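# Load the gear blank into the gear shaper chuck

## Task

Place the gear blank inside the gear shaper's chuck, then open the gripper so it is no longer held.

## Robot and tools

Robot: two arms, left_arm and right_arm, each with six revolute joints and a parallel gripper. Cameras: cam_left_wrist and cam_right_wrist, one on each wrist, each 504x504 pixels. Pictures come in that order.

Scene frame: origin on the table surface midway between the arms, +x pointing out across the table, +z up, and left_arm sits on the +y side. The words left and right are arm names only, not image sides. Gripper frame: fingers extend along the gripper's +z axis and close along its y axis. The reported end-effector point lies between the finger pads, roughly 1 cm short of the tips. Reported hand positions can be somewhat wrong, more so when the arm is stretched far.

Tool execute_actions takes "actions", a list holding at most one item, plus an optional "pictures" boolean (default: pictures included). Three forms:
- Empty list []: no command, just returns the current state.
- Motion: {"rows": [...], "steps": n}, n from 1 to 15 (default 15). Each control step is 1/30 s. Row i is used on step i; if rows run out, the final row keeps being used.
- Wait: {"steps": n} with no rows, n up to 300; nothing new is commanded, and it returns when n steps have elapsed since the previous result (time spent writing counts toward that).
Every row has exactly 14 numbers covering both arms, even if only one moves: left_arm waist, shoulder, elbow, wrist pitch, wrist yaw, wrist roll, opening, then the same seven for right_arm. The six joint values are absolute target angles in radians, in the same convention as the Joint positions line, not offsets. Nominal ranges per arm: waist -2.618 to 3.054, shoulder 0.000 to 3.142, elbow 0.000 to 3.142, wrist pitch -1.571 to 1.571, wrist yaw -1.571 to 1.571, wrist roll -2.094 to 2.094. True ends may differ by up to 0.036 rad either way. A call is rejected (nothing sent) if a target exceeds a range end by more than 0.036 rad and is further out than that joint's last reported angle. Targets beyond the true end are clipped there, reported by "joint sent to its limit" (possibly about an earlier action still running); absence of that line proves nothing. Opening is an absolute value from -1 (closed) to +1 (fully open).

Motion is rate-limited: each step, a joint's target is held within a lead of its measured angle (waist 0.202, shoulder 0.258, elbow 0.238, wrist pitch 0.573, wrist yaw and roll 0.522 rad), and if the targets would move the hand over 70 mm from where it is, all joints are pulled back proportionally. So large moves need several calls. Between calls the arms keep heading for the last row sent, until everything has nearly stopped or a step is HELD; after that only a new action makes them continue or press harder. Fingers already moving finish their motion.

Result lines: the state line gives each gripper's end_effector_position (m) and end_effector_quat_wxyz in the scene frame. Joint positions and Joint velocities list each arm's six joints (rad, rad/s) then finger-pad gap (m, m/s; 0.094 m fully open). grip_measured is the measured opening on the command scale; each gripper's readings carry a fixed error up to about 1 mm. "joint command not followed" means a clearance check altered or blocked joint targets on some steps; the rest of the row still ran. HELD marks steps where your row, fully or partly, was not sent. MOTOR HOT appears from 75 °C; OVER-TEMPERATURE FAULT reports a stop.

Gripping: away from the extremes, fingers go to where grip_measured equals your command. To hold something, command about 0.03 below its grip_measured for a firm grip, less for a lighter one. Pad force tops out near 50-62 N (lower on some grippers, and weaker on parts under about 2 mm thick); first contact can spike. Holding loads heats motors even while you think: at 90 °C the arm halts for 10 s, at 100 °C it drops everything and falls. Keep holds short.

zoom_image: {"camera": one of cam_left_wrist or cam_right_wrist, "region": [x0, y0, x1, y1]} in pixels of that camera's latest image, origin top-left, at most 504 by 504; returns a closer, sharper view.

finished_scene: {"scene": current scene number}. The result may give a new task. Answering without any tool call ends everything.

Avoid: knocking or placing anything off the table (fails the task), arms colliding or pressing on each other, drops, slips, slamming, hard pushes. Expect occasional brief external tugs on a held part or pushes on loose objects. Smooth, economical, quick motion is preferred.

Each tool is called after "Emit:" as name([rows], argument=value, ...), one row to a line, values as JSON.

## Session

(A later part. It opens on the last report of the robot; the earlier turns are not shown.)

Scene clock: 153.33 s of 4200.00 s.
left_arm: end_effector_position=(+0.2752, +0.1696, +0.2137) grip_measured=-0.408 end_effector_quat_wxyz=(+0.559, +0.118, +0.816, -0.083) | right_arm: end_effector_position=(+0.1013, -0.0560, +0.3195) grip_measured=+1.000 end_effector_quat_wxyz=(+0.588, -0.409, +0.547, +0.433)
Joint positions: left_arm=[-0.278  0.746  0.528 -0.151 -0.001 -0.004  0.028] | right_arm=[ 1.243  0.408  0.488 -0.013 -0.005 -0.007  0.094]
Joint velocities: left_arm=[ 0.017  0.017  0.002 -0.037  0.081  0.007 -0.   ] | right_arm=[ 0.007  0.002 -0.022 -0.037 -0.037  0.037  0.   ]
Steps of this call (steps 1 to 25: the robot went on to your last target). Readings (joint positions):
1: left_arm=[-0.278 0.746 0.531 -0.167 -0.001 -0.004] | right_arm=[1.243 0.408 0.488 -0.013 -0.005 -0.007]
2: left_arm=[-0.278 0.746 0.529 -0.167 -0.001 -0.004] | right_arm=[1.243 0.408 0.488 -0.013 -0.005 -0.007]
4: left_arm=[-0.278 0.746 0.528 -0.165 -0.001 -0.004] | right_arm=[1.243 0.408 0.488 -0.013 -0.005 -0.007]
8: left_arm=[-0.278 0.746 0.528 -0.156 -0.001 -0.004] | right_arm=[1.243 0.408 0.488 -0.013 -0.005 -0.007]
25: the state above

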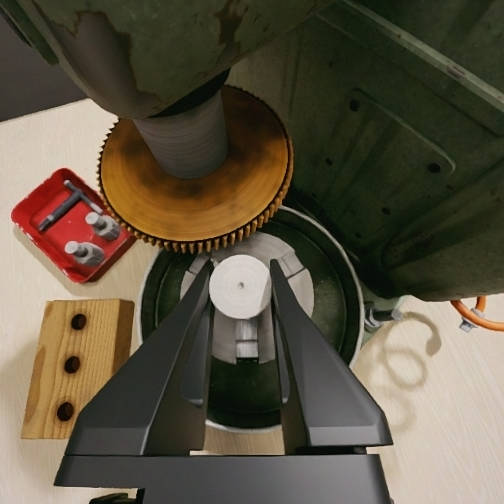

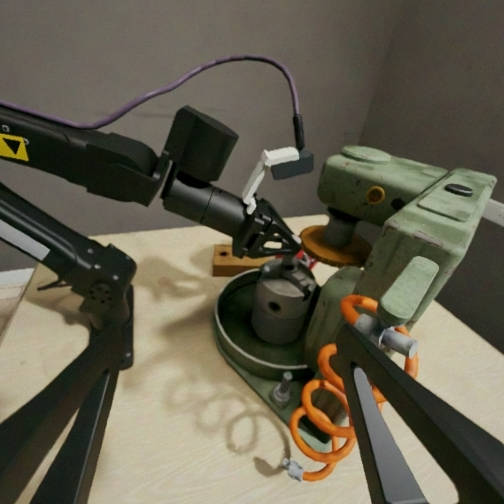

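Emit:
execute_actions([
  {"rows":[[-0.29,0.758,0.52,-0.11,-0.005,0,-0.47,1.25,0.4,0.5,0.0,0,0,1],[-0.292,0.763,0.52,-0.103,-0.005,0,-0.47,1.25,0.4,0.5,0.0,0,0,1],[-0.292,0.768,0.52,-0.097,-0.005,0,-0.47,1.25,0.4,0.5,0.0,0,0,1],[-0.292,0.773,0.52,-0.09,-0.005,0,-0.47,1.25,0.4,0.5,0.0,0,0,1],[-0.292,0.778,0.516,-0.083,-0.005,0,-0.47,1.25,0.4,0.5,0.0,0,0,1],[-0.292,0.778,0.512,-0.083,-0.005,0,-0.47,1.25,0.4,0.5,0.0,0,0,1],[-0.292,0.778,0.508,-0.083,-0.005,0,-0.47,1.25,0.4,0.5,0.0,0,0,1],[-0.292,0.778,0.504,-0.083,-0.005,0,-0.47,1.25,0.4,0.5,0.0,0,0,1],[-0.292,0.778,0.50,-0.083,-0.005,0,-0.47,1.25,0.4,0.5,0.0,0,0,1]],"steps":15},
], pictures=false)

Emit:
execute_actions([
  {"steps":15},
])

Emit:
zoom_image(camera="cam_right_wrist", region=[250, 220, 330, 300])

Scene clock: 175.83 s of 4200.00 s.
left_arm: end_effector_position=(+0.2780, +0.1666, +0.2055) grip_measured=-0.408 end_effector_quat_wxyz=(+0.555, +0.121, +0.819, -0.084) | right_arm: end_effector_position=(+0.1013, -0.0560, +0.3195) grip_measured=+1.000 end_effector_quat_wxyz=(+0.588, -0.409, +0.547, +0.433)
Joint positions: left_arm=[-0.285  0.77   0.51  -0.118 -0.001 -0.004  0.028] | right_arm=[ 1.243  0.408  0.488 -0.013 -0.005 -0.007  0.094]
Joint velocities: left_arm=[ 0.007  0.012 -0.002 -0.037  0.022 -0.037 -0.001] | right_arm=[-0.007 -0.022 -0.017  0.037 -0.007 -0.007  0.   ]
Steps of this call (steps 1 to 15: the robot went on to your last target; steps 16 to 90: nothing new was sent; then 19.00 s passed at rest; steps 91 to 105: all 15 steps of this action). Readings (joint positions):
91: left_arm=[-0.279 0.746 0.528 -0.151 -0.001 -0.004] | right_arm=[1.243 0.408 0.488 -0.013 -0.005 -0.007]
92: left_arm=[-0.280 0.746 0.528 -0.149 -0.001 -0.004] | right_arm=[1.243 0.408 0.488 -0.013 -0.005 -0.007]
94: left_arm=[-0.284 0.752 0.528 -0.140 -0.001 -0.004] | right_arm=[1.243 0.408 0.488 -0.013 -0.005 -0.007]
98: left_arm=[-0.285 0.769 0.526 -0.124 -0.001 -0.004] | right_arm=[1.243 0.408 0.488 -0.013 -0.005 -0.007]
105: the state above

Scene clock: 176.33 s of 4200.00 s.
left_arm: end_effector_position=(+0.2782, +0.1666, +0.2059) grip_measured=-0.408 end_effector_quat_wxyz=(+0.556, +0.121, +0.818, -0.085) | right_arm: end_effector_position=(+0.1013, -0.0560, +0.3195) grip_measured=+1.000 end_effector_quat_wxyz=(+0.588, -0.409, +0.547, +0.433)
Joint positions: left_arm=[-0.285  0.77   0.51  -0.116 -0.001 -0.004  0.028] | right_arm=[ 1.243  0.408  0.488 -0.013 -0.005 -0.007  0.094]
Joint velocities: left_arm=[-0.002 -0.012 -0.007 -0.022 -0.125  0.007  0.001] | right_arm=[-0.002  0.007 -0.007 -0.022  0.007 -0.037  0.   ]
Steps of this call (steps 1 to 15: the robot went on to your last target). Readings (joint positions):
1: left_arm=[-0.285 0.770 0.510 -0.118 -0.001 -0.004] | right_arm=[1.243 0.408 0.488 -0.013 -0.005 -0.007]
2: left_arm=[-0.285 0.770 0.510 -0.117 -0.001 -0.004] | right_arm=[1.243 0.408 0.488 -0.013 -0.005 -0.007]
4: left_arm=[-0.285 0.770 0.510 -0.117 -0.001 -0.004] | right_arm=[1.243 0.408 0.488 -0.013 -0.005 -0.007]
8: left_arm=[-0.285 0.770 0.510 -0.116 -0.001 -0.004] | right_arm=[1.243 0.408 0.488 -0.013 -0.005 -0.007]
15: the state above
All arms were judged still, so your last target was given up. Only a new action makes them travel on or press farther. Fingers that are still opening or closing keep moving.

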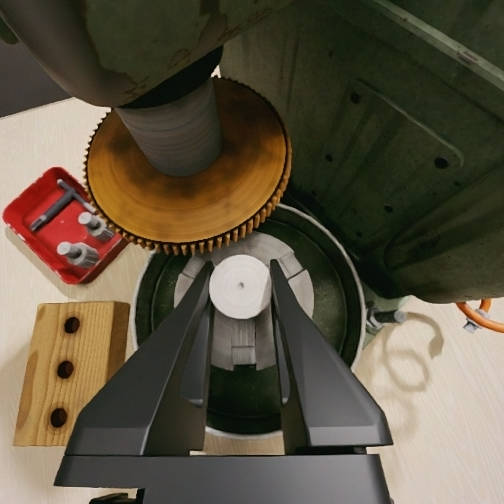

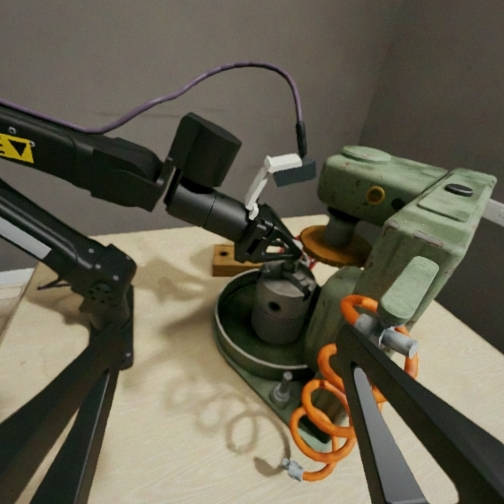

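Region (250, 220, 330, 300) of cam_right_wrist's 504x504 image, scaled by 6.300, with more detail than that image has.

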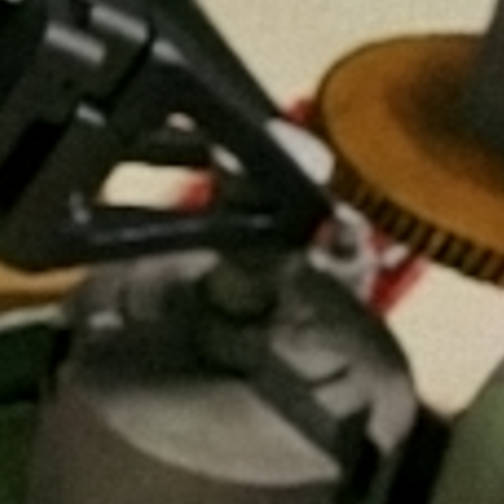

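Descend gently.

Emit:
execute_actions([
  {"rows":[[-0.292,0.778,0.496,-0.078,-0.005,0,-0.47,1.25,0.4,0.5,0.0,0,0,1],[-0.292,0.778,0.492,-0.074,-0.005,0,-0.47,1.25,0.4,0.5,0.0,0,0,1],[-0.292,0.778,0.488,-0.07,-0.005,0,-0.47,1.25,0.4,0.5,0.0,0,0,1],[-0.292,0.778,0.484,-0.066,-0.005,0,-0.47,1.25,0.4,0.5,0.0,0,0,1],[-0.292,0.778,0.48,-0.062,-0.005,0,-0.47,1.25,0.4,0.5,0.0,0,0,1],[-0.292,0.778,0.476,-0.058,-0.005,0,-0.47,1.25,0.4,0.5,0.0,0,0,1],[-0.292,0.778,0.472,-0.056,-0.005,0,-0.47,1.25,0.4,0.5,0.0,0,0,1],[-0.292,0.778,0.468,-0.056,-0.005,0,-0.47,1.25,0.4,0.5,0.0,0,0,1]],"steps":15},
])

Emit:
zoom_image(camera="cam_right_wrist", region=[250, 220, 330, 300])

Scene clock: 186.83 s of 4200.00 s.
left_arm: end_effector_position=(+0.2798, +0.1661, +0.2050) grip_measured=-0.408 end_effector_quat_wxyz=(+0.564, +0.120, +0.812, -0.086) | right_arm: end_effector_position=(+0.1013, -0.0560, +0.3195) grip_measured=+1.000 end_effector_quat_wxyz=(+0.588, -0.409, +0.547, +0.433)
Joint positions: left_arm=[-0.285  0.77   0.487 -0.072 -0.001 -0.004  0.028] | right_arm=[ 1.243  0.408  0.488 -0.013 -0.005 -0.007  0.094]
Joint velocities: left_arm=[-0.002 -0.007  0.007  0.051 -0.007  0.066 -0.   ] | right_arm=[-0.002  0.002 -0.012  0.022 -0.037 -0.066  0.   ]
Steps of this call (steps 1 to 90: nothing new was sent; then 7.00 s passed at rest; steps 91 to 105: all 15 steps of this action). Readings (joint positions):
91: left_arm=[-0.285 0.770 0.510 -0.116 -0.001 -0.004] | right_arm=[1.243 0.408 0.488 -0.013 -0.005 -0.007]
92: left_arm=[-0.285 0.770 0.510 -0.115 -0.001 -0.004] | right_arm=[1.243 0.408 0.488 -0.013 -0.005 -0.007]
94: left_arm=[-0.285 0.770 0.508 -0.109 -0.001 -0.004] | right_arm=[1.243 0.408 0.488 -0.013 -0.005 -0.007]
98: left_arm=[-0.285 0.770 0.493 -0.086 -0.001 -0.004] | right_arm=[1.243 0.408 0.488 -0.013 -0.005 -0.007]
105: the state above

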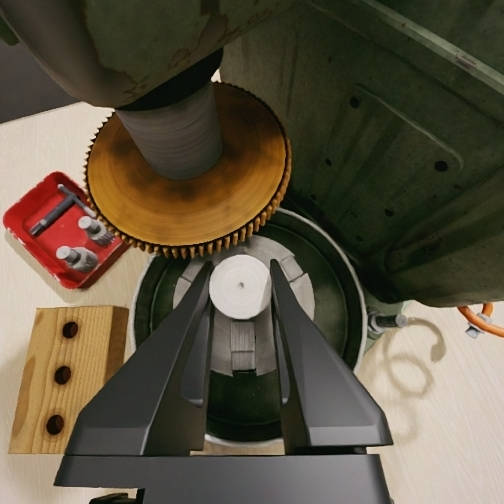

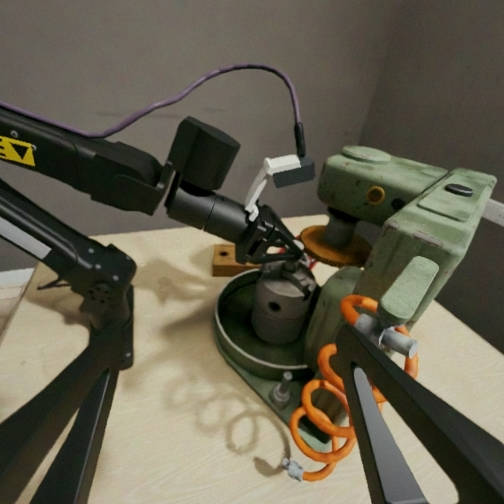

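Region (250, 220, 330, 300) of cam_right_wrist's 504x504 image, scaled by 6.300, with more detail than that image has.

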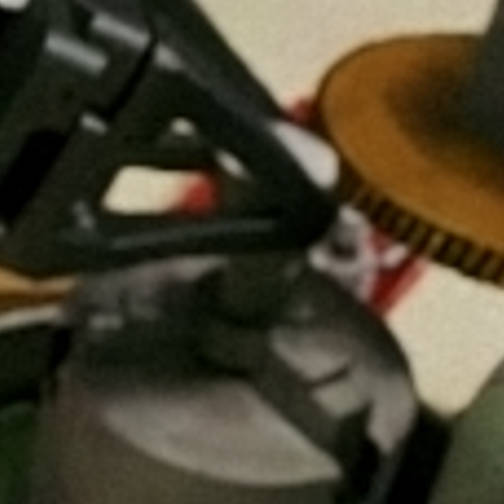

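Emit:
execute_actions([
  {"rows":[[-0.292,0.778,0.50,-0.07,-0.005,0,-0.47,1.25,0.4,0.5,0.0,0,0,1],[-0.292,0.778,0.52,-0.075,-0.005,0,-0.47,1.25,0.4,0.5,0.0,0,0,1],[-0.292,0.778,0.53,-0.08,-0.005,0,-0.47,1.25,0.4,0.5,0.0,0,0,1],[-0.292,0.778,0.54,-0.085,-0.005,0,-0.47,1.25,0.4,0.5,0.0,0,0,1],[-0.28,0.778,0.54,-0.09,-0.005,0,-0.47,1.25,0.4,0.5,0.0,0,0,1],[-0.275,0.778,0.54,-0.095,-0.005,0,-0.47,1.25,0.4,0.5,0.0,0,0,1],[-0.271,0.778,0.54,-0.1,-0.005,0,-0.47,1.25,0.4,0.5,0.0,0,0,1],[-0.268,0.778,0.54,-0.105,-0.005,0,-0.47,1.25,0.4,0.5,0.0,0,0,1]],"steps":15},
], pictures=false)

Emit:
execute_actions([
  {"steps":15},
])

Emit:
zoom_image(camera="cam_right_wrist", region=[250, 220, 330, 300])

Scene clock: 196.80 s of 4200.00 s.
left_arm: end_effector_position=(+0.2794, +0.1694, +0.2050) grip_measured=-0.408 end_effector_quat_wxyz=(+0.558, +0.117, +0.817, -0.082) | right_arm: end_effector_position=(+0.1013, -0.0560, +0.3195) grip_measured=+1.000 end_effector_quat_wxyz=(+0.588, -0.409, +0.547, +0.433)
Joint positions: left_arm=[-0.275  0.77   0.502 -0.105 -0.001 -0.004  0.028] | right_arm=[ 1.243  0.408  0.488 -0.013 -0.005 -0.007  0.094]
Joint velocities: left_arm=[-0.002  0.012 -0.007 -0.007  0.081  0.095 -0.   ] | right_arm=[ 0.007 -0.017 -0.012 -0.022 -0.022  0.022  0.   ]
Steps of this call (steps 1 to 15: the robot went on to your last target; steps 16 to 90: nothing new was sent; then 6.47 s passed at rest; steps 91 to 105: all 15 steps of this action). Readings (joint positions):
91: left_arm=[-0.285 0.770 0.486 -0.072 -0.001 -0.004] | right_arm=[1.243 0.408 0.488 -0.013 -0.005 -0.007]
92: left_arm=[-0.285 0.770 0.486 -0.072 -0.001 -0.004] | right_arm=[1.243 0.408 0.488 -0.013 -0.005 -0.007]
94: left_arm=[-0.285 0.770 0.489 -0.076 -0.001 -0.004] | right_arm=[1.243 0.408 0.488 -0.013 -0.005 -0.007]
98: left_arm=[-0.281 0.770 0.501 -0.094 -0.001 -0.004] | right_arm=[1.243 0.408 0.488 -0.013 -0.005 -0.007]
105: the state above

Scene clock: 197.30 s of 4200.00 s.
left_arm: end_effector_position=(+0.2794, +0.1694, +0.2050) grip_measured=-0.408 end_effector_quat_wxyz=(+0.558, +0.117, +0.817, -0.082) | right_arm: end_effector_position=(+0.1013, -0.0560, +0.3195) grip_measured=+1.000 end_effector_quat_wxyz=(+0.588, -0.409, +0.547, +0.433)
Joint positions: left_arm=[-0.275  0.77   0.502 -0.105 -0.001 -0.004  0.028] | right_arm=[ 1.243  0.408  0.488 -0.013 -0.005 -0.007  0.094]
Joint velocities: left_arm=[-0.007  0.002 -0.002  0.037 -0.007  0.051 -0.001] | right_arm=[-0.007 -0.002 -0.012 -0.051  0.022  0.037  0.   ]
Steps of this call (steps 1 to 15: the robot went on to your last target). Readings (joint positions):
1: left_arm=[-0.275 0.770 0.502 -0.105 -0.001 -0.004] | right_arm=[1.243 0.408 0.488 -0.013 -0.005 -0.007]
2: left_arm=[-0.275 0.770 0.502 -0.105 -0.001 -0.004] | right_arm=[1.243 0.408 0.488 -0.013 -0.005 -0.007]
4: left_arm=[-0.275 0.770 0.502 -0.105 -0.001 -0.004] | right_arm=[1.243 0.408 0.488 -0.013 -0.005 -0.007]
8: left_arm=[-0.275 0.770 0.502 -0.105 -0.001 -0.004] | right_arm=[1.243 0.408 0.488 -0.013 -0.005 -0.007]
15: the state above
All arms were judged still, so your last target was given up. Only a new action makes them travel on or press farther. Fingers that are still opening or closing keep moving.

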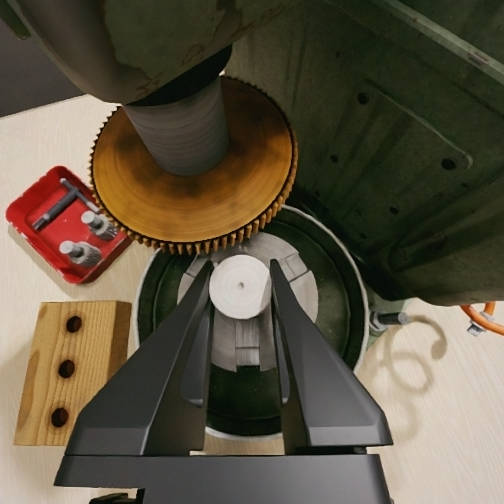

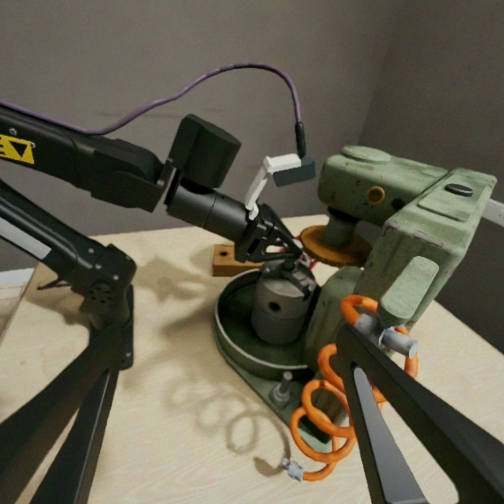

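Region (250, 220, 330, 300) of cam_right_wrist's 504x504 image, scaled by 6.300, with more detail than that image has.

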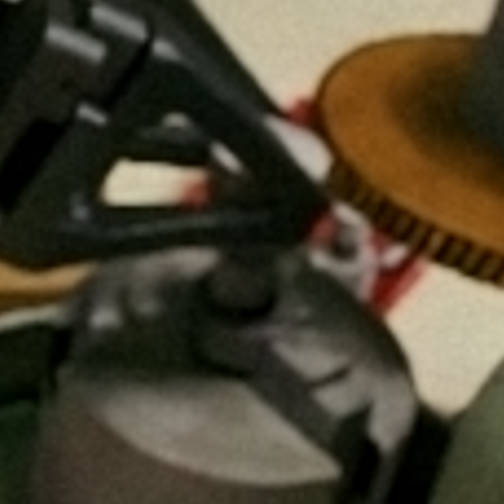

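Emit:
execute_actions([
  {"rows":[[-0.275,0.778,0.52,-0.1,0.004,0,-0.47,1.25,0.4,0.5,0.0,0,0,1],[-0.275,0.778,0.5,-0.1,0.008,0,-0.47,1.25,0.4,0.5,0.0,0,0,1],[-0.275,0.778,0.495,-0.095,0.012,0,-0.47,1.25,0.4,0.5,0.0,0,0,1],[-0.275,0.778,0.49,-0.09,0.012,0,-0.47,1.25,0.4,0.5,0.0,0,0,1],[-0.275,0.778,0.486,-0.085,0.012,0,-0.47,1.25,0.4,0.5,0.0,0,0,1],[-0.275,0.778,0.482,-0.08,0.012,0,-0.47,1.25,0.4,0.5,0.0,0,0,1],[-0.275,0.778,0.478,-0.078,0.012,0,-0.47,1.25,0.4,0.5,0.0,0,0,1]],"steps":15},
])

Emit:
zoom_image(camera="cam_right_wrist", region=[250, 220, 330, 300])

Scene clock: 205.10 s of 4200.00 s.
left_arm: end_effector_position=(+0.2792, +0.1688, +0.2051) grip_measured=-0.408 end_effector_quat_wxyz=(+0.558, +0.118, +0.817, -0.083) | right_arm: end_effector_position=(+0.1013, -0.0560, +0.3195) grip_measured=+1.000 end_effector_quat_wxyz=(+0.588, -0.409, +0.547, +0.433)
Joint positions: left_arm=[-0.275  0.77   0.502 -0.105  0.002 -0.004  0.028] | right_arm=[ 1.243  0.408  0.488 -0.013 -0.005 -0.007  0.094]
Joint velocities: left_arm=[ 0.007 -0.017  0.002 -0.022 -0.095  0.007  0.001] | right_arm=[-0.002 -0.007 -0.012 -0.022  0.007  0.022  0.   ]
Steps of this call (steps 1 to 90: nothing new was sent; then 4.30 s passed at rest; steps 91 to 105: all 15 steps of this action). Readings (joint positions):
91: left_arm=[-0.275 0.770 0.502 -0.105 -0.001 -0.004] | right_arm=[1.243 0.408 0.488 -0.013 -0.005 -0.007]
92: left_arm=[-0.275 0.770 0.502 -0.105 -0.001 -0.004] | right_arm=[1.243 0.408 0.488 -0.013 -0.005 -0.007]
94: left_arm=[-0.275 0.770 0.502 -0.105 -0.000 -0.004] | right_arm=[1.243 0.408 0.488 -0.013 -0.005 -0.007]
98: left_arm=[-0.275 0.770 0.502 -0.105 0.001 -0.004] | right_arm=[1.243 0.408 0.488 -0.013 -0.005 -0.007]
105: the state above

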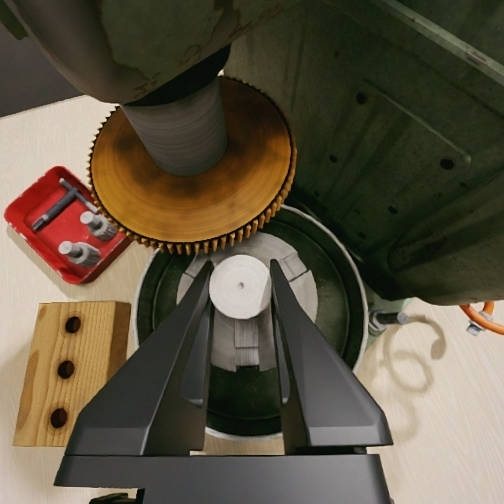

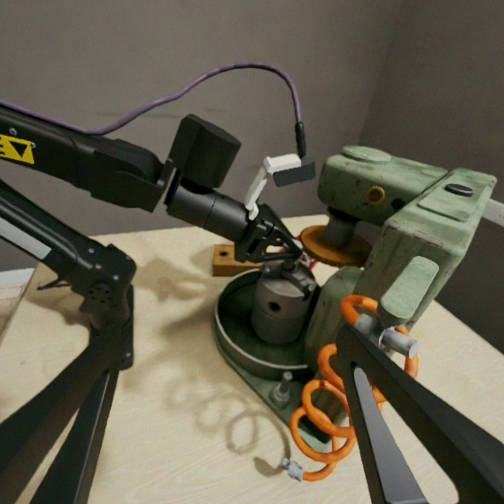

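Region (250, 220, 330, 300) of cam_right_wrist's 504x504 image, scaled by 6.300, with more detail than that image has.

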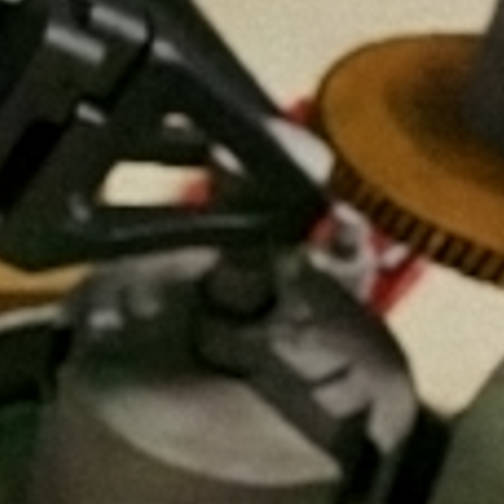

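Slide forward via shoulder + pitch.

Emit:
execute_actions([
  {"rows":[[-0.275,0.782,0.478,-0.075,0.012,0,-0.47,1.25,0.4,0.5,0.0,0,0,1],[-0.275,0.785,0.478,-0.072,0.012,0,-0.47,1.25,0.4,0.5,0.0,0,0,1],[-0.275,0.788,0.478,-0.07,0.012,0,-0.47,1.25,0.4,0.5,0.0,0,0,1],[-0.275,0.791,0.478,-0.068,0.012,0,-0.47,1.25,0.4,0.5,0.0,0,0,1]],"steps":15},
], pictures=false)

Scene clock: 210.03 s of 4200.00 s.
left_arm: end_effector_position=(+0.2810, +0.1678, +0.2045) grip_measured=-0.408 end_effector_quat_wxyz=(+0.558, +0.119, +0.817, -0.085) | right_arm: end_effector_position=(+0.1013, -0.0560, +0.3195) grip_measured=+1.000 end_effector_quat_wxyz=(+0.588, -0.409, +0.547, +0.433)
Joint positions: left_arm=[-0.275  0.781  0.502 -0.093  0.005 -0.004  0.028] | right_arm=[ 1.243  0.408  0.488 -0.013 -0.005 -0.007  0.094]
Joint velocities: left_arm=[ 0.027  0.012  0.007 -0.051  0.051 -0.022  0.   ] | right_arm=[-0.002 -0.017 -0.027  0.007 -0.037  0.066  0.   ]
Steps of this call (steps 1 to 15: the robot went on to your last target; steps 16 to 90: nothing new was sent; then 1.43 s passed at rest; steps 91 to 105: all 15 steps of this action). Readings (joint positions):
91: left_arm=[-0.275 0.770 0.502 -0.105 0.002 -0.004] | right_arm=[1.243 0.408 0.488 -0.013 -0.005 -0.007]
92: left_arm=[-0.275 0.770 0.502 -0.105 0.002 -0.004] | right_arm=[1.243 0.408 0.488 -0.013 -0.005 -0.007]
94: left_arm=[-0.275 0.771 0.502 -0.103 0.003 -0.004] | right_arm=[1.243 0.408 0.488 -0.013 -0.005 -0.007]
98: left_arm=[-0.275 0.779 0.502 -0.094 0.004 -0.004] | right_arm=[1.243 0.408 0.488 -0.013 -0.005 -0.007]
105: the state above

Emit:
execute_actions([
  {"rows":[[-0.275,0.785,0.474,-0.085,0.006,0,-0.47,1.25,0.4,0.5,0.0,0,0,1],[-0.275,0.785,0.47,-0.085,0.006,0,-0.47,1.25,0.4,0.5,0.0,0,0,1],[-0.275,0.785,0.466,-0.085,0.006,0,-0.47,1.25,0.4,0.5,0.0,0,0,1]],"steps":15},
])

Emit:
zoom_image(camera="cam_right_wrist", region=[250, 220, 330, 300])

Scene clock: 215.80 s of 4200.00 s.
left_arm: end_effector_position=(+0.2812, +0.1676, +0.2024) grip_measured=-0.408 end_effector_quat_wxyz=(+0.560, +0.119, +0.816, -0.085) | right_arm: end_effector_position=(+0.1013, -0.0560, +0.3195) grip_measured=+1.000 end_effector_quat_wxyz=(+0.588, -0.409, +0.547, +0.433)
Joint positions: left_arm=[-0.275  0.781  0.49  -0.077  0.006 -0.004  0.028] | right_arm=[ 1.243  0.408  0.488 -0.013 -0.005 -0.007  0.094]
Joint velocities: left_arm=[-0.017 -0.012 -0.007  0.037 -0.007 -0.095 -0.001] | right_arm=[ 0.007 -0.012 -0.007  0.125 -0.022  0.081  0.   ]
Steps of this call (steps 1 to 15: the robot went on to your last target; steps 16 to 90: nothing new was sent; then 2.27 s passed at rest; steps 91 to 105: all 15 steps of this action). Readings (joint positions):
91: left_arm=[-0.275 0.781 0.501 -0.092 0.005 -0.004] | right_arm=[1.243 0.408 0.488 -0.013 -0.005 -0.007]
92: left_arm=[-0.275 0.781 0.498 -0.088 0.005 -0.004] | right_arm=[1.243 0.408 0.488 -0.013 -0.005 -0.007]
94: left_arm=[-0.275 0.781 0.494 -0.083 0.006 -0.004] | right_arm=[1.243 0.408 0.488 -0.013 -0.005 -0.007]
98: left_arm=[-0.275 0.781 0.490 -0.078 0.006 -0.004] | right_arm=[1.243 0.408 0.488 -0.013 -0.005 -0.007]
105: the state above

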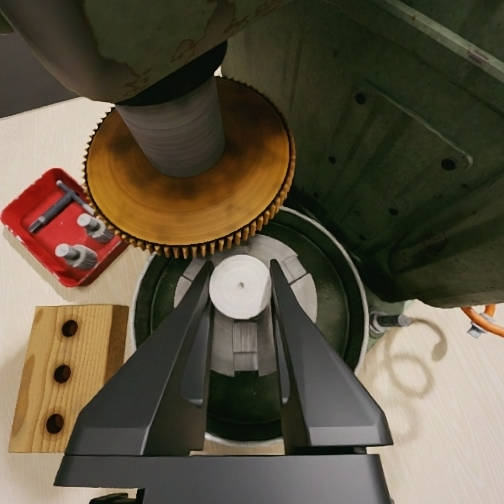

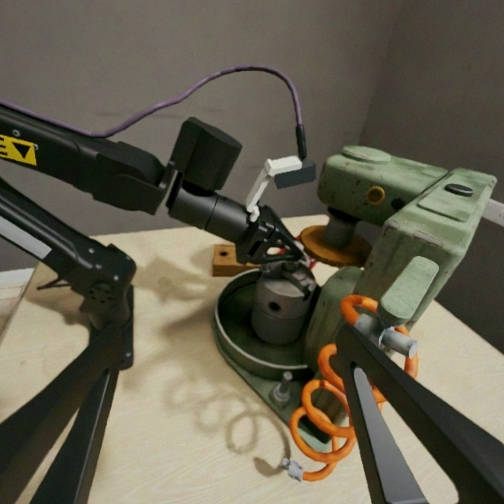

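Region (250, 220, 330, 300) of cam_right_wrist's 504x504 image, scaled by 6.300, with more detail than that image has.

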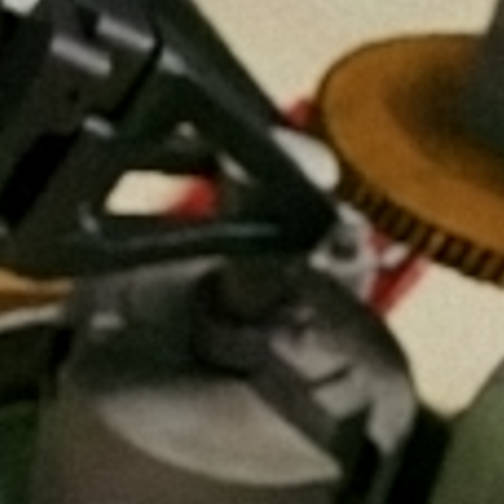

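Emit:
execute_actions([
  {"rows":[[-0.275,0.79,0.466,-0.07,0.006,0,-0.47,1.25,0.4,0.5,0.0,0,0,1],[-0.275,0.792,0.464,-0.062,0.006,0,-0.47,1.25,0.4,0.5,0.0,0,0,1],[-0.275,0.794,0.46,-0.056,0.006,0,-0.47,1.25,0.4,0.5,0.0,0,0,1],[-0.275,0.796,0.456,-0.051,0.006,0,-0.47,1.25,0.4,0.5,0.0,0,0,1],[-0.275,0.798,0.452,-0.046,0.006,0,-0.47,1.25,0.4,0.5,0.0,0,0,1],[-0.275,0.8,0.448,-0.041,0.006,0,-0.47,1.25,0.4,0.5,0.0,0,0,1],[-0.275,0.802,0.444,-0.036,0.006,0,-0.47,1.25,0.4,0.5,0.0,0,0,1],[-0.275,0.804,0.44,-0.031,0.006,0,-0.47,1.25,0.4,0.5,0.0,0,0,1],[-0.275,0.806,0.436,-0.026,0.006,0,-0.47,1.25,0.4,0.5,0.0,0,0,1],[-0.275,0.808,0.432,-0.021,0.006,0,-0.47,1.25,0.4,0.5,0.0,0,0,1],[-0.275,0.81,0.428,-0.016,0.006,0,-0.47,1.25,0.4,0.5,0.0,0,0,1],[-0.275,0.81,0.424,-0.01,0.006,0,-0.47,1.25,0.4,0.5,0.0,0,0,1],[-0.275,0.81,0.42,-0.005,0.006,0,-0.47,1.25,0.4,0.5,0.0,0,0,1]],"steps":15},
], pictures=false)

Emit:
execute_actions([
  {"steps":10},
], pictures=false)

Scene clock: 227.67 s of 4200.00 s.
left_arm: end_effector_position=(+0.2826, +0.1671, +0.2005) grip_measured=-0.408 end_effector_quat_wxyz=(+0.569, +0.118, +0.809, -0.087) | right_arm: end_effector_position=(+0.1013, -0.0560, +0.3195) grip_measured=+1.000 end_effector_quat_wxyz=(+0.588, -0.409, +0.547, +0.433)
Joint positions: left_arm=[-0.275  0.781  0.462 -0.026  0.006 -0.004  0.028] | right_arm=[ 1.243  0.408  0.488 -0.013 -0.005 -0.007  0.094]
Joint velocities: left_arm=[ 0.012 -0.007 -0.017 -0.066 -0.037  0.022 -0.001] | right_arm=[ 0.002  0.002  0.007  0.066  0.007 -0.007  0.   ]
Steps of this call (steps 1 to 15: the robot went on to your last target; steps 16 to 90: nothing new was sent; then 8.37 s passed at rest; steps 91 to 105: all 15 steps of this action). Readings (joint positions):
91: left_arm=[-0.275 0.781 0.490 -0.077 0.006 -0.004] | right_arm=[1.243 0.408 0.488 -0.013 -0.005 -0.007]
92: left_arm=[-0.275 0.781 0.490 -0.076 0.006 -0.004] | right_arm=[1.243 0.408 0.488 -0.013 -0.005 -0.007]
94: left_arm=[-0.275 0.781 0.486 -0.071 0.006 -0.004] | right_arm=[1.243 0.408 0.488 -0.013 -0.005 -0.007]
98: left_arm=[-0.275 0.781 0.475 -0.051 0.006 -0.004] | right_arm=[1.243 0.408 0.488 -0.013 -0.005 -0.007]
105: the state above

Scene clock: 228.00 s of 4200.00 s.
left_arm: end_effector_position=(+0.2826, +0.1671, +0.2005) grip_measured=-0.408 end_effector_quat_wxyz=(+0.569, +0.118, +0.809, -0.087) | right_arm: end_effector_position=(+0.1013, -0.0560, +0.3195) grip_measured=+1.000 end_effector_quat_wxyz=(+0.588, -0.409, +0.547, +0.433)
Joint positions: left_arm=[-0.275  0.781  0.461 -0.026  0.006 -0.004  0.028] | right_arm=[ 1.243  0.408  0.488 -0.013 -0.005 -0.007  0.094]
Joint velocities: left_arm=[ 0.022  0.002 -0.007 -0.007  0.037 -0.007 -0.   ] | right_arm=[ 0.017  0.002  0.017 -0.007  0.066  0.022  0.   ]
Steps of this call (steps 1 to 10: the robot went on to your last target). Readings (joint positions):
1: left_arm=[-0.275 0.781 0.461 -0.026 0.006 -0.004] | right_arm=[1.243 0.408 0.488 -0.013 -0.005 -0.007]
2: left_arm=[-0.275 0.781 0.461 -0.026 0.006 -0.004] | right_arm=[1.243 0.408 0.488 -0.013 -0.005 -0.007]
4: left_arm=[-0.275 0.781 0.461 -0.026 0.006 -0.004] | right_arm=[1.243 0.408 0.488 -0.013 -0.005 -0.007]
8: left_arm=[-0.275 0.781 0.461 -0.026 0.006 -0.004] | right_arm=[1.243 0.408 0.488 -0.013 -0.005 -0.007]
10: the state above

Emit:
execute_actions([
  {"rows":[[-0.275,0.8,0.45,-0.02,0.006,0,-0.47,1.25,0.4,0.5,0.0,0,0,1],[-0.275,0.8,0.46,-0.03,0.006,0,-0.47,1.25,0.4,0.5,0.0,0,0,1],[-0.275,0.8,0.46,-0.04,0.006,0,-0.47,1.25,0.4,0.5,0.0,0,0,1],[-0.275,0.8,0.46,-0.05,0.006,0,-0.47,1.25,0.4,0.5,0.0,0,0,1],[-0.275,0.8,0.46,-0.06,0.006,0,-0.47,1.25,0.4,0.5,0.0,0,0,1]],"steps":15},
])

Emit:
zoom_image(camera="cam_right_wrist", region=[250, 220, 330, 300])

Scene clock: 234.47 s of 4200.00 s.
left_arm: end_effector_position=(+0.2825, +0.1672, +0.2001) grip_measured=-0.408 end_effector_quat_wxyz=(+0.568, +0.118, +0.810, -0.087) | right_arm: end_effector_position=(+0.1013, -0.0560, +0.3195) grip_measured=+1.000 end_effector_quat_wxyz=(+0.588, -0.409, +0.547, +0.433)
Joint positions: left_arm=[-0.275  0.781  0.461 -0.027  0.006 -0.004  0.028] | right_arm=[ 1.243  0.408  0.488 -0.013 -0.005 -0.007  0.094]
Joint velocities: left_arm=[ 0.002 -0.002 -0.007  0.066  0.022 -0.066 -0.001] | right_arm=[ 0.007  0.012 -0.007 -0.037  0.007  0.007  0.   ]
Steps of this call (steps 1 to 15: the robot went on to your last target; steps 16 to 90: nothing new was sent; then 2.97 s passed at rest; steps 91 to 105: all 15 steps of this action). Readings (joint positions):
91: left_arm=[-0.275 0.781 0.461 -0.026 0.006 -0.004] | right_arm=[1.243 0.408 0.488 -0.013 -0.005 -0.007]
92: left_arm=[-0.275 0.781 0.461 -0.026 0.006 -0.004] | right_arm=[1.243 0.408 0.488 -0.013 -0.005 -0.007]
94: left_arm=[-0.275 0.781 0.461 -0.027 0.006 -0.004] | right_arm=[1.243 0.408 0.488 -0.013 -0.005 -0.007]
98: left_arm=[-0.275 0.781 0.461 -0.027 0.006 -0.004] | right_arm=[1.243 0.408 0.488 -0.013 -0.005 -0.007]
105: the state above

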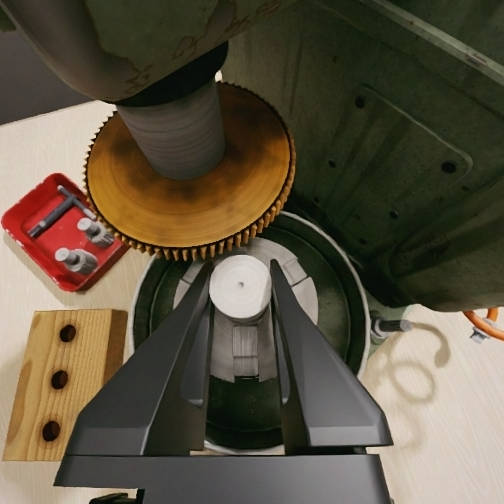

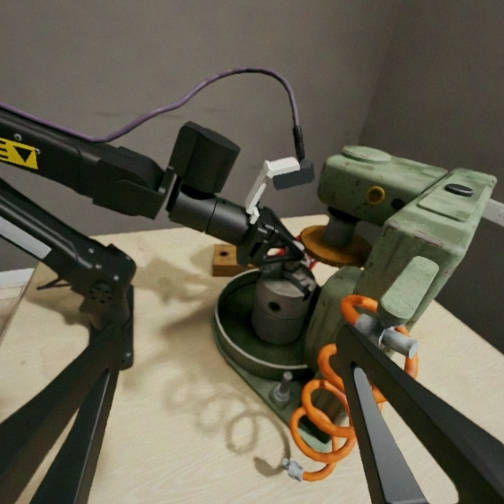

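Region (250, 220, 330, 300) of cam_right_wrist's 504x504 image, scaled by 6.300, with more detail than that image has.

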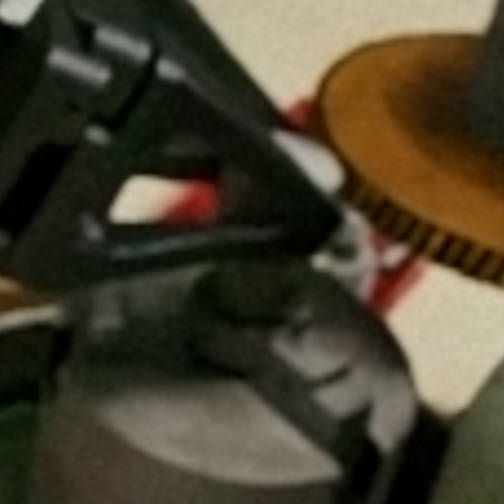

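Emit:
execute_actions([
  {"rows":[[-0.275,0.8,0.48,-0.06,0.006,0,-0.47,1.25,0.4,0.5,0.0,0,0,1],[-0.275,0.8,0.495,-0.06,0.006,0,-0.47,1.25,0.4,0.5,0.0,0,0,1],[-0.275,0.8,0.505,-0.063,0.006,0,-0.47,1.25,0.4,0.5,0.0,0,0,1],[-0.275,0.8,0.512,-0.066,0.006,0,-0.47,1.25,0.4,0.5,0.0,0,0,1],[-0.275,0.8,0.518,-0.07,0.006,0,-0.47,1.25,0.4,0.5,0.0,0,0,1]],"steps":15},
], pictures=false)

Scene clock: 243.27 s of 4200.00 s.
left_arm: end_effector_position=(+0.2824, +0.1672, +0.2016) grip_measured=-0.408 end_effector_quat_wxyz=(+0.561, +0.119, +0.815, -0.085) | right_arm: end_effector_position=(+0.1013, -0.0560, +0.3195) grip_measured=+1.000 end_effector_quat_wxyz=(+0.588, -0.409, +0.547, +0.433)
Joint positions: left_arm=[-0.275  0.786  0.485 -0.062  0.006 -0.004  0.028] | right_arm=[ 1.243  0.408  0.488 -0.013 -0.005 -0.007  0.094]
Joint velocities: left_arm=[ 0.012 -0.022 -0.002  0.066 -0.007  0.022  0.001] | right_arm=[ 0.022 -0.007 -0.002  0.022 -0.022  0.007  0.   ]
Steps of this call (steps 1 to 15: the robot went on to your last target; steps 16 to 90: nothing new was sent; then 5.30 s passed at rest; steps 91 to 105: all 15 steps of this action). Readings (joint positions):
91: left_arm=[-0.275 0.781 0.463 -0.029 0.006 -0.004] | right_arm=[1.243 0.408 0.488 -0.013 -0.005 -0.007]
92: left_arm=[-0.275 0.781 0.467 -0.034 0.006 -0.004] | right_arm=[1.243 0.408 0.488 -0.013 -0.005 -0.007]
94: left_arm=[-0.275 0.781 0.474 -0.045 0.006 -0.004] | right_arm=[1.243 0.408 0.488 -0.013 -0.005 -0.007]
98: left_arm=[-0.275 0.786 0.484 -0.059 0.006 -0.004] | right_arm=[1.243 0.408 0.488 -0.013 -0.005 -0.007]
105: the state above

Wiggle yaw left then look.

Emit:
execute_actions([
  {"rows":[[-0.275,0.8,0.5,-0.075,0.0,0,-0.47,1.25,0.4,0.5,0.0,0,0,1],[-0.275,0.8,0.5,-0.075,-0.005,0,-0.47,1.25,0.4,0.5,0.0,0,0,1],[-0.275,0.8,0.5,-0.075,-0.01,0,-0.47,1.25,0.4,0.5,0.0,0,0,1],[-0.275,0.8,0.5,-0.075,-0.015,0,-0.47,1.25,0.4,0.5,0.0,0,0,1],[-0.275,0.8,0.5,-0.075,-0.02,0,-0.47,1.25,0.4,0.5,0.0,0,0,1]],"steps":15},
], pictures=false)

Scene clock: 249.13 s of 4200.00 s.
left_arm: end_effector_position=(+0.2825, +0.1674, +0.2016) grip_measured=-0.408 end_effector_quat_wxyz=(+0.561, +0.118, +0.815, -0.085) | right_arm: end_effector_position=(+0.1013, -0.0560, +0.3195) grip_measured=+1.000 end_effector_quat_wxyz=(+0.588, -0.409, +0.547, +0.433)
Joint positions: left_arm=[-0.275  0.786  0.485 -0.062  0.005 -0.004  0.028] | right_arm=[ 1.243  0.408  0.488 -0.013 -0.005 -0.007  0.094]
Joint velocities: left_arm=[-0.012 -0.017  0.002 -0.066 -0.037 -0.007 -0.001] | right_arm=[-0.002 -0.002  0.007 -0.007 -0.037 -0.022  0.   ]
Steps of this call (steps 1 to 15: the robot went on to your last target; steps 16 to 90: nothing new was sent; then 2.37 s passed at rest; steps 91 to 105: all 15 steps of this action). Readings (joint positions):
91: left_arm=[-0.275 0.786 0.485 -0.062 0.005 -0.004] | right_arm=[1.243 0.408 0.488 -0.013 -0.005 -0.007]
92: left_arm=[-0.275 0.786 0.485 -0.062 0.005 -0.004] | right_arm=[1.243 0.408 0.488 -0.013 -0.005 -0.007]
94: left_arm=[-0.275 0.786 0.485 -0.062 0.005 -0.004] | right_arm=[1.243 0.408 0.488 -0.013 -0.005 -0.007]
98: left_arm=[-0.275 0.786 0.485 -0.062 0.005 -0.004] | right_arm=[1.243 0.408 0.488 -0.013 -0.005 -0.007]
105: the state above

Blocked to the left; try right.

Emit:
execute_actions([
  {"rows":[[-0.275,0.8,0.5,-0.075,0.0,0,-0.47,1.25,0.4,0.5,0.0,0,0,1],[-0.275,0.8,0.5,-0.075,0.01,0,-0.47,1.25,0.4,0.5,0.0,0,0,1],[-0.275,0.8,0.5,-0.075,0.015,0,-0.47,1.25,0.4,0.5,0.0,0,0,1],[-0.275,0.8,0.5,-0.075,0.02,0,-0.47,1.25,0.4,0.5,0.0,0,0,1],[-0.275,0.8,0.5,-0.075,0.025,0,-0.47,1.25,0.4,0.5,0.0,0,0,1],[-0.275,0.8,0.5,-0.075,0.03,0,-0.47,1.25,0.4,0.5,0.0,0,0,1]],"steps":15},
], pictures=false)

Scene clock: 255.33 s of 4200.00 s.
left_arm: end_effector_position=(+0.2824, +0.1671, +0.2016) grip_measured=-0.408 end_effector_quat_wxyz=(+0.561, +0.119, +0.815, -0.086) | right_arm: end_effector_position=(+0.1013, -0.0560, +0.3195) grip_measured=+1.000 end_effector_quat_wxyz=(+0.588, -0.409, +0.547, +0.433)
Joint positions: left_arm=[-0.275  0.786  0.485 -0.062  0.006 -0.004  0.028] | right_arm=[ 1.243  0.408  0.488 -0.013 -0.005 -0.007  0.094]
Joint velocities: left_arm=[-0.012 -0.027  0.007 -0.007 -0.037 -0.007  0.001] | right_arm=[-0.002 -0.012  0.012 -0.022 -0.022 -0.081  0.   ]
Steps of this call (steps 1 to 15: the robot went on to your last target; steps 16 to 90: nothing new was sent; then 2.70 s passed at rest; steps 91 to 105: all 15 steps of this action). Readings (joint positions):
91: left_arm=[-0.275 0.786 0.485 -0.062 0.005 -0.004] | right_arm=[1.243 0.408 0.488 -0.013 -0.005 -0.007]
92: left_arm=[-0.275 0.786 0.485 -0.062 0.005 -0.004] | right_arm=[1.243 0.408 0.488 -0.013 -0.005 -0.007]
94: left_arm=[-0.275 0.786 0.485 -0.062 0.006 -0.004] | right_arm=[1.243 0.408 0.488 -0.013 -0.005 -0.007]
98: left_arm=[-0.275 0.786 0.485 -0.062 0.006 -0.004] | right_arm=[1.243 0.408 0.488 -0.013 -0.005 -0.007]
105: the state above

Emit:
execute_actions([
  {"rows":[[-0.275,0.78,0.49,-0.075,0.006,0,-0.47,1.25,0.4,0.5,0.0,0,0,1],[-0.275,0.77,0.49,-0.075,0.006,0,-0.47,1.25,0.4,0.5,0.0,0,0,1],[-0.275,0.766,0.49,-0.075,0.006,0,-0.47,1.25,0.4,0.5,0.0,0,0,1],[-0.275,0.763,0.49,-0.075,0.006,0,-0.47,1.25,0.4,0.5,0.0,0,0,1],[-0.275,0.76,0.49,-0.075,0.006,0,-0.47,1.25,0.4,0.5,0.0,0,0,1],[-0.275,0.757,0.49,-0.075,0.006,0,-0.47,1.25,0.4,0.5,0.0,0,0,1]],"steps":15},
], pictures=false)

Scene clock: 264.13 s of 4200.00 s.
left_arm: end_effector_position=(+0.2824, +0.1672, +0.2016) grip_measured=-0.408 end_effector_quat_wxyz=(+0.561, +0.119, +0.815, -0.085) | right_arm: end_effector_position=(+0.1013, -0.0560, +0.3195) grip_measured=+1.000 end_effector_quat_wxyz=(+0.588, -0.409, +0.547, +0.433)
Joint positions: left_arm=[-0.275  0.786  0.485 -0.062  0.006 -0.004  0.028] | right_arm=[ 1.243  0.408  0.488 -0.013 -0.005 -0.007  0.094]
Joint velocities: left_arm=[-0.007 -0.017 -0.012  0.022  0.007  0.037  0.   ] | right_arm=[-0.012 -0.007 -0.007  0.007 -0.007 -0.007  0.   ]
Steps of this call (steps 1 to 15: the robot went on to your last target; steps 16 to 90: nothing new was sent; then 5.30 s passed at rest; steps 91 to 105: all 15 steps of this action). Readings (joint positions):
91: left_arm=[-0.275 0.786 0.485 -0.062 0.006 -0.004] | right_arm=[1.243 0.408 0.488 -0.013 -0.005 -0.007]
92: left_arm=[-0.275 0.786 0.485 -0.062 0.006 -0.004] | right_arm=[1.243 0.408 0.488 -0.013 -0.005 -0.007]
94: left_arm=[-0.275 0.786 0.485 -0.062 0.006 -0.004] | right_arm=[1.243 0.408 0.488 -0.013 -0.005 -0.007]
98: left_arm=[-0.275 0.786 0.485 -0.062 0.006 -0.004] | right_arm=[1.243 0.408 0.488 -0.013 -0.005 -0.007]
105: the state above

Emit:
execute_actions([
  {"rows":[[-0.275,0.79,0.48,-0.06,0.006,0,-0.47,1.25,0.4,0.5,0.0,0,0,1],[-0.275,0.80,0.48,-0.06,0.006,0,-0.47,1.25,0.4,0.5,0.0,0,0,1],[-0.275,0.805,0.48,-0.06,0.006,0,-0.47,1.25,0.4,0.5,0.0,0,0,1],[-0.275,0.81,0.48,-0.06,0.006,0,-0.47,1.25,0.4,0.5,0.0,0,0,1],[-0.275,0.815,0.48,-0.06,0.006,0,-0.47,1.25,0.4,0.5,0.0,0,0,1],[-0.275,0.82,0.48,-0.06,0.006,0,-0.47,1.25,0.4,0.5,0.0,0,0,1],[-0.275,0.825,0.48,-0.06,0.006,0,-0.47,1.25,0.4,0.5,0.0,0,0,1]],"steps":15},
], pictures=false)

Scene clock: 272.60 s of 4200.00 s.
left_arm: end_effector_position=(+0.2825, +0.1672, +0.2012) grip_measured=-0.408 end_effector_quat_wxyz=(+0.561, +0.119, +0.815, -0.085) | right_arm: end_effector_position=(+0.1013, -0.0560, +0.3195) grip_measured=+1.000 end_effector_quat_wxyz=(+0.588, -0.409, +0.547, +0.433)
Joint positions: left_arm=[-0.275  0.788  0.485 -0.062  0.006 -0.004  0.028] | right_arm=[ 1.243  0.408  0.488 -0.013 -0.005 -0.007  0.094]
Joint velocities: left_arm=[ 0.017  0.002  0.002 -0.081 -0.037  0.051  0.001] | right_arm=[-0.012 -0.002  0.002  0.022 -0.066  0.051  0.   ]
Steps of this call (steps 1 to 15: the robot went on to your last target; steps 16 to 90: nothing new was sent; then 4.97 s passed at rest; steps 91 to 105: all 15 steps of this action). Readings (joint positions):
91: left_arm=[-0.275 0.786 0.485 -0.062 0.006 -0.004] | right_arm=[1.243 0.408 0.488 -0.013 -0.005 -0.007]
92: left_arm=[-0.275 0.786 0.485 -0.062 0.006 -0.004] | right_arm=[1.243 0.408 0.488 -0.013 -0.005 -0.007]
94: left_arm=[-0.275 0.787 0.485 -0.062 0.006 -0.004] | right_arm=[1.243 0.408 0.488 -0.013 -0.005 -0.007]
98: left_arm=[-0.275 0.788 0.485 -0.062 0.006 -0.004] | right_arm=[1.243 0.408 0.488 -0.013 -0.005 -0.007]
105: the state above

Emit:
execute_actions([
  {"rows":[[-0.275,0.78,0.485,-0.08,0.006,0,-0.47,1.25,0.4,0.5,0.0,0,0,1],[-0.275,0.76,0.485,-0.08,0.006,0,-0.47,1.25,0.4,0.5,0.0,0,0,1],[-0.275,0.757,0.485,-0.08,0.006,0,-0.47,1.25,0.4,0.5,0.0,0,0,1],[-0.275,0.754,0.485,-0.08,0.006,0,-0.47,1.25,0.4,0.5,0.0,0,0,1],[-0.275,0.751,0.485,-0.08,0.006,0,-0.47,1.25,0.4,0.5,0.0,0,0,1],[-0.275,0.748,0.485,-0.08,0.006,0,-0.47,1.25,0.4,0.5,0.0,0,0,1]],"steps":15},
], pictures=false)

Scene clock: 280.97 s of 4200.00 s.
left_arm: end_effector_position=(+0.2823, +0.1672, +0.2015) grip_measured=-0.408 end_effector_quat_wxyz=(+0.561, +0.119, +0.815, -0.085) | right_arm: end_effector_position=(+0.1013, -0.0560, +0.3195) grip_measured=+1.000 end_effector_quat_wxyz=(+0.588, -0.409, +0.547, +0.433)
Joint positions: left_arm=[-0.275  0.786  0.485 -0.063  0.006 -0.004  0.028] | right_arm=[ 1.243  0.408  0.488 -0.013 -0.005 -0.007  0.094]
Joint velocities: left_arm=[-0.012  0.002  0.012 -0.081 -0.066  0.051  0.   ] | right_arm=[-0.002 -0.007  0.002 -0.022 -0.007 -0.022  0.   ]
Steps of this call (steps 1 to 15: the robot went on to your last target; steps 16 to 90: nothing new was sent; then 4.87 s passed at rest; steps 91 to 105: all 15 steps of this action). Readings (joint positions):
91: left_arm=[-0.275 0.788 0.485 -0.063 0.006 -0.004] | right_arm=[1.243 0.408 0.488 -0.013 -0.005 -0.007]
92: left_arm=[-0.275 0.786 0.485 -0.063 0.006 -0.004] | right_arm=[1.243 0.408 0.488 -0.013 -0.005 -0.007]
94: left_arm=[-0.275 0.786 0.485 -0.063 0.006 -0.004] | right_arm=[1.243 0.408 0.488 -0.013 -0.005 -0.007]
98: left_arm=[-0.275 0.786 0.485 -0.063 0.006 -0.004] | right_arm=[1.243 0.408 0.488 -0.013 -0.005 -0.007]
105: the state above

Emit:
execute_actions([
  {"rows":[[-0.275,0.78,0.495,-0.05,0.006,0,-0.44,1.25,0.4,0.5,0.0,0,0,1],[-0.275,0.78,0.495,-0.05,0.006,0,-0.425,1.25,0.4,0.5,0.0,0,0,1],[-0.275,0.78,0.495,-0.05,0.006,0,-0.415,1.25,0.4,0.5,0.0,0,0,1],[-0.275,0.78,0.495,-0.05,0.006,0,-0.408,1.25,0.4,0.5,0.0,0,0,1],[-0.275,0.78,0.495,-0.05,0.006,0,-0.40,1.25,0.4,0.5,0.0,0,0,1],[-0.275,0.78,0.495,-0.055,0.006,0,-0.39,1.25,0.4,0.5,0.0,0,0,1]],"steps":15},
])

Emit:
zoom_image(camera="cam_right_wrist", region=[250, 220, 330, 300])

Scene clock: 289.90 s of 4200.00 s.
left_arm: end_effector_position=(+0.2824, +0.1672, +0.2017) grip_measured=-0.386 end_effector_quat_wxyz=(+0.561, +0.119, +0.815, -0.086) | right_arm: end_effector_position=(+0.1013, -0.0560, +0.3195) grip_measured=+1.000 end_effector_quat_wxyz=(+0.588, -0.409, +0.547, +0.433)
Joint positions: left_arm=[-0.275  0.786  0.485 -0.062  0.006 -0.004  0.029] | right_arm=[ 1.243  0.408  0.488 -0.013 -0.005 -0.007  0.094]
Joint velocities: left_arm=[-0.012 -0.017 -0.012 -0.051  0.037  0.037  0.   ] | right_arm=[ 0.002 -0.002 -0.002  0.007  0.007 -0.022  0.   ]
Steps of this call (steps 1 to 15: the robot went on to your last target; steps 16 to 90: nothing new was sent; then 5.43 s passed at rest; steps 91 to 105: all 15 steps of this action). Readings (joint positions):
91: left_arm=[-0.275 0.786 0.485 -0.062 0.006 -0.004] | right_arm=[1.243 0.408 0.488 -0.013 -0.005 -0.007]
92: left_arm=[-0.275 0.786 0.485 -0.062 0.006 -0.004] | right_arm=[1.243 0.408 0.488 -0.013 -0.005 -0.007]
94: left_arm=[-0.275 0.786 0.485 -0.062 0.006 -0.004] | right_arm=[1.243 0.408 0.488 -0.013 -0.005 -0.007]
98: left_arm=[-0.275 0.786 0.485 -0.062 0.006 -0.004] | right_arm=[1.243 0.408 0.488 -0.013 -0.005 -0.007]
105: the state above

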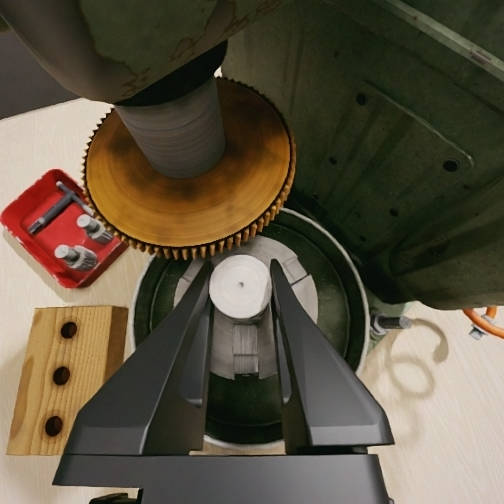

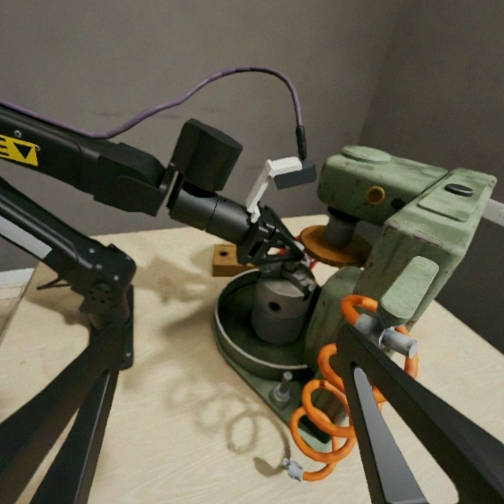

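Region (250, 220, 330, 300) of cam_right_wrist's 504x504 image, scaled by 6.300, with more detail than that image has.

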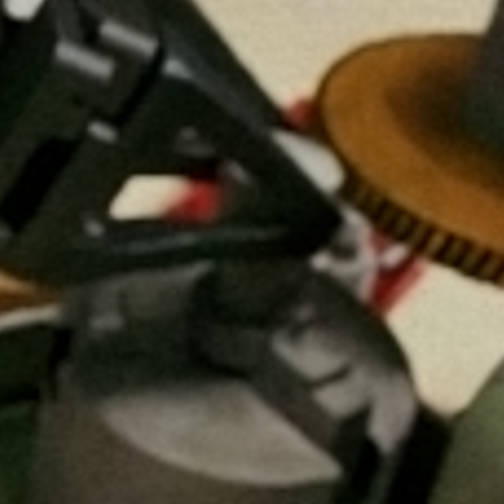

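Emit:
execute_actions(actions=[])

Scene clock: 299.60 s of 4200.00 s.
left_arm: end_effector_position=(+0.2824, +0.1672, +0.2017) grip_measured=-0.386 end_effector_quat_wxyz=(+0.561, +0.119, +0.815, -0.086) | right_arm: end_effector_position=(+0.1013, -0.0560, +0.3195) grip_measured=+1.000 end_effector_quat_wxyz=(+0.588, -0.409, +0.547, +0.433)
Joint positions: left_arm=[-0.275  0.786  0.485 -0.062  0.006 -0.004  0.029] | right_arm=[ 1.243  0.408  0.488 -0.013 -0.005 -0.007  0.094]
Joint velocities: left_arm=[-0.002 -0.027  0.012  0.022  0.051 -0.007  0.001] | right_arm=[-0.012 -0.007 -0.007 -0.007  0.007 -0.022  0.   ]
Steps of this call (steps 1 to 15: the robot went on to your last target; steps 16 to 90: nothing new was sent; then 6.70 s passed at rest). Readings (joint positions):
1: left_arm=[-0.275 0.786 0.485 -0.062 0.006 -0.004] | right_arm=[1.243 0.408 0.488 -0.013 -0.005 -0.007]
2: left_arm=[-0.275 0.786 0.485 -0.062 0.006 -0.004] | right_arm=[1.243 0.408 0.488 -0.013 -0.005 -0.007]
4: left_arm=[-0.275 0.786 0.485 -0.062 0.006 -0.004] | right_arm=[1.243 0.408 0.488 -0.013 -0.005 -0.007]
8: left_arm=[-0.275 0.786 0.485 -0.062 0.006 -0.004] | right_arm=[1.243 0.408 0.488 -0.013 -0.005 -0.007]
90: the state above
All arms were judged still, so your last target was given up. Only a new action makes them travel on or press farther. Fingers that are still opening or closing keep moving.

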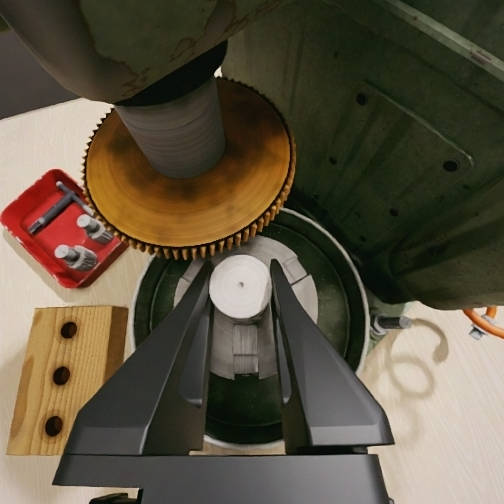

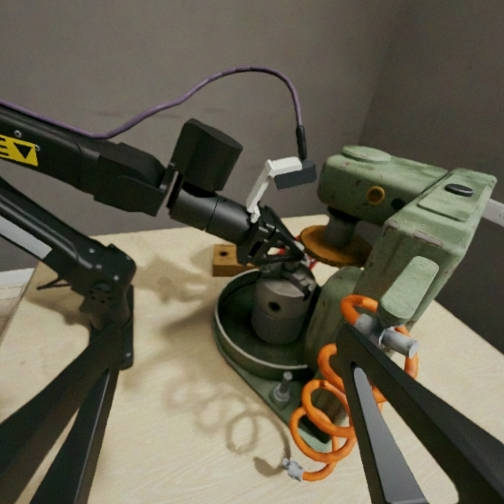

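Emit:
zoom_image(camera="cam_right_wrist", region=[230, 210, 340, 320])

Region (230, 210, 340, 320) of cam_right_wrist's 504x504 image, scaled by 4.582, with more detail than that image has.

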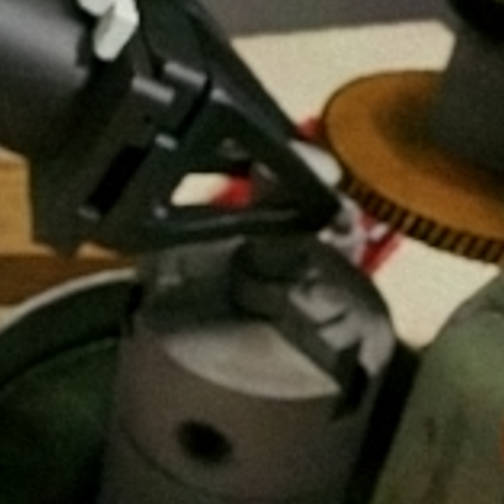

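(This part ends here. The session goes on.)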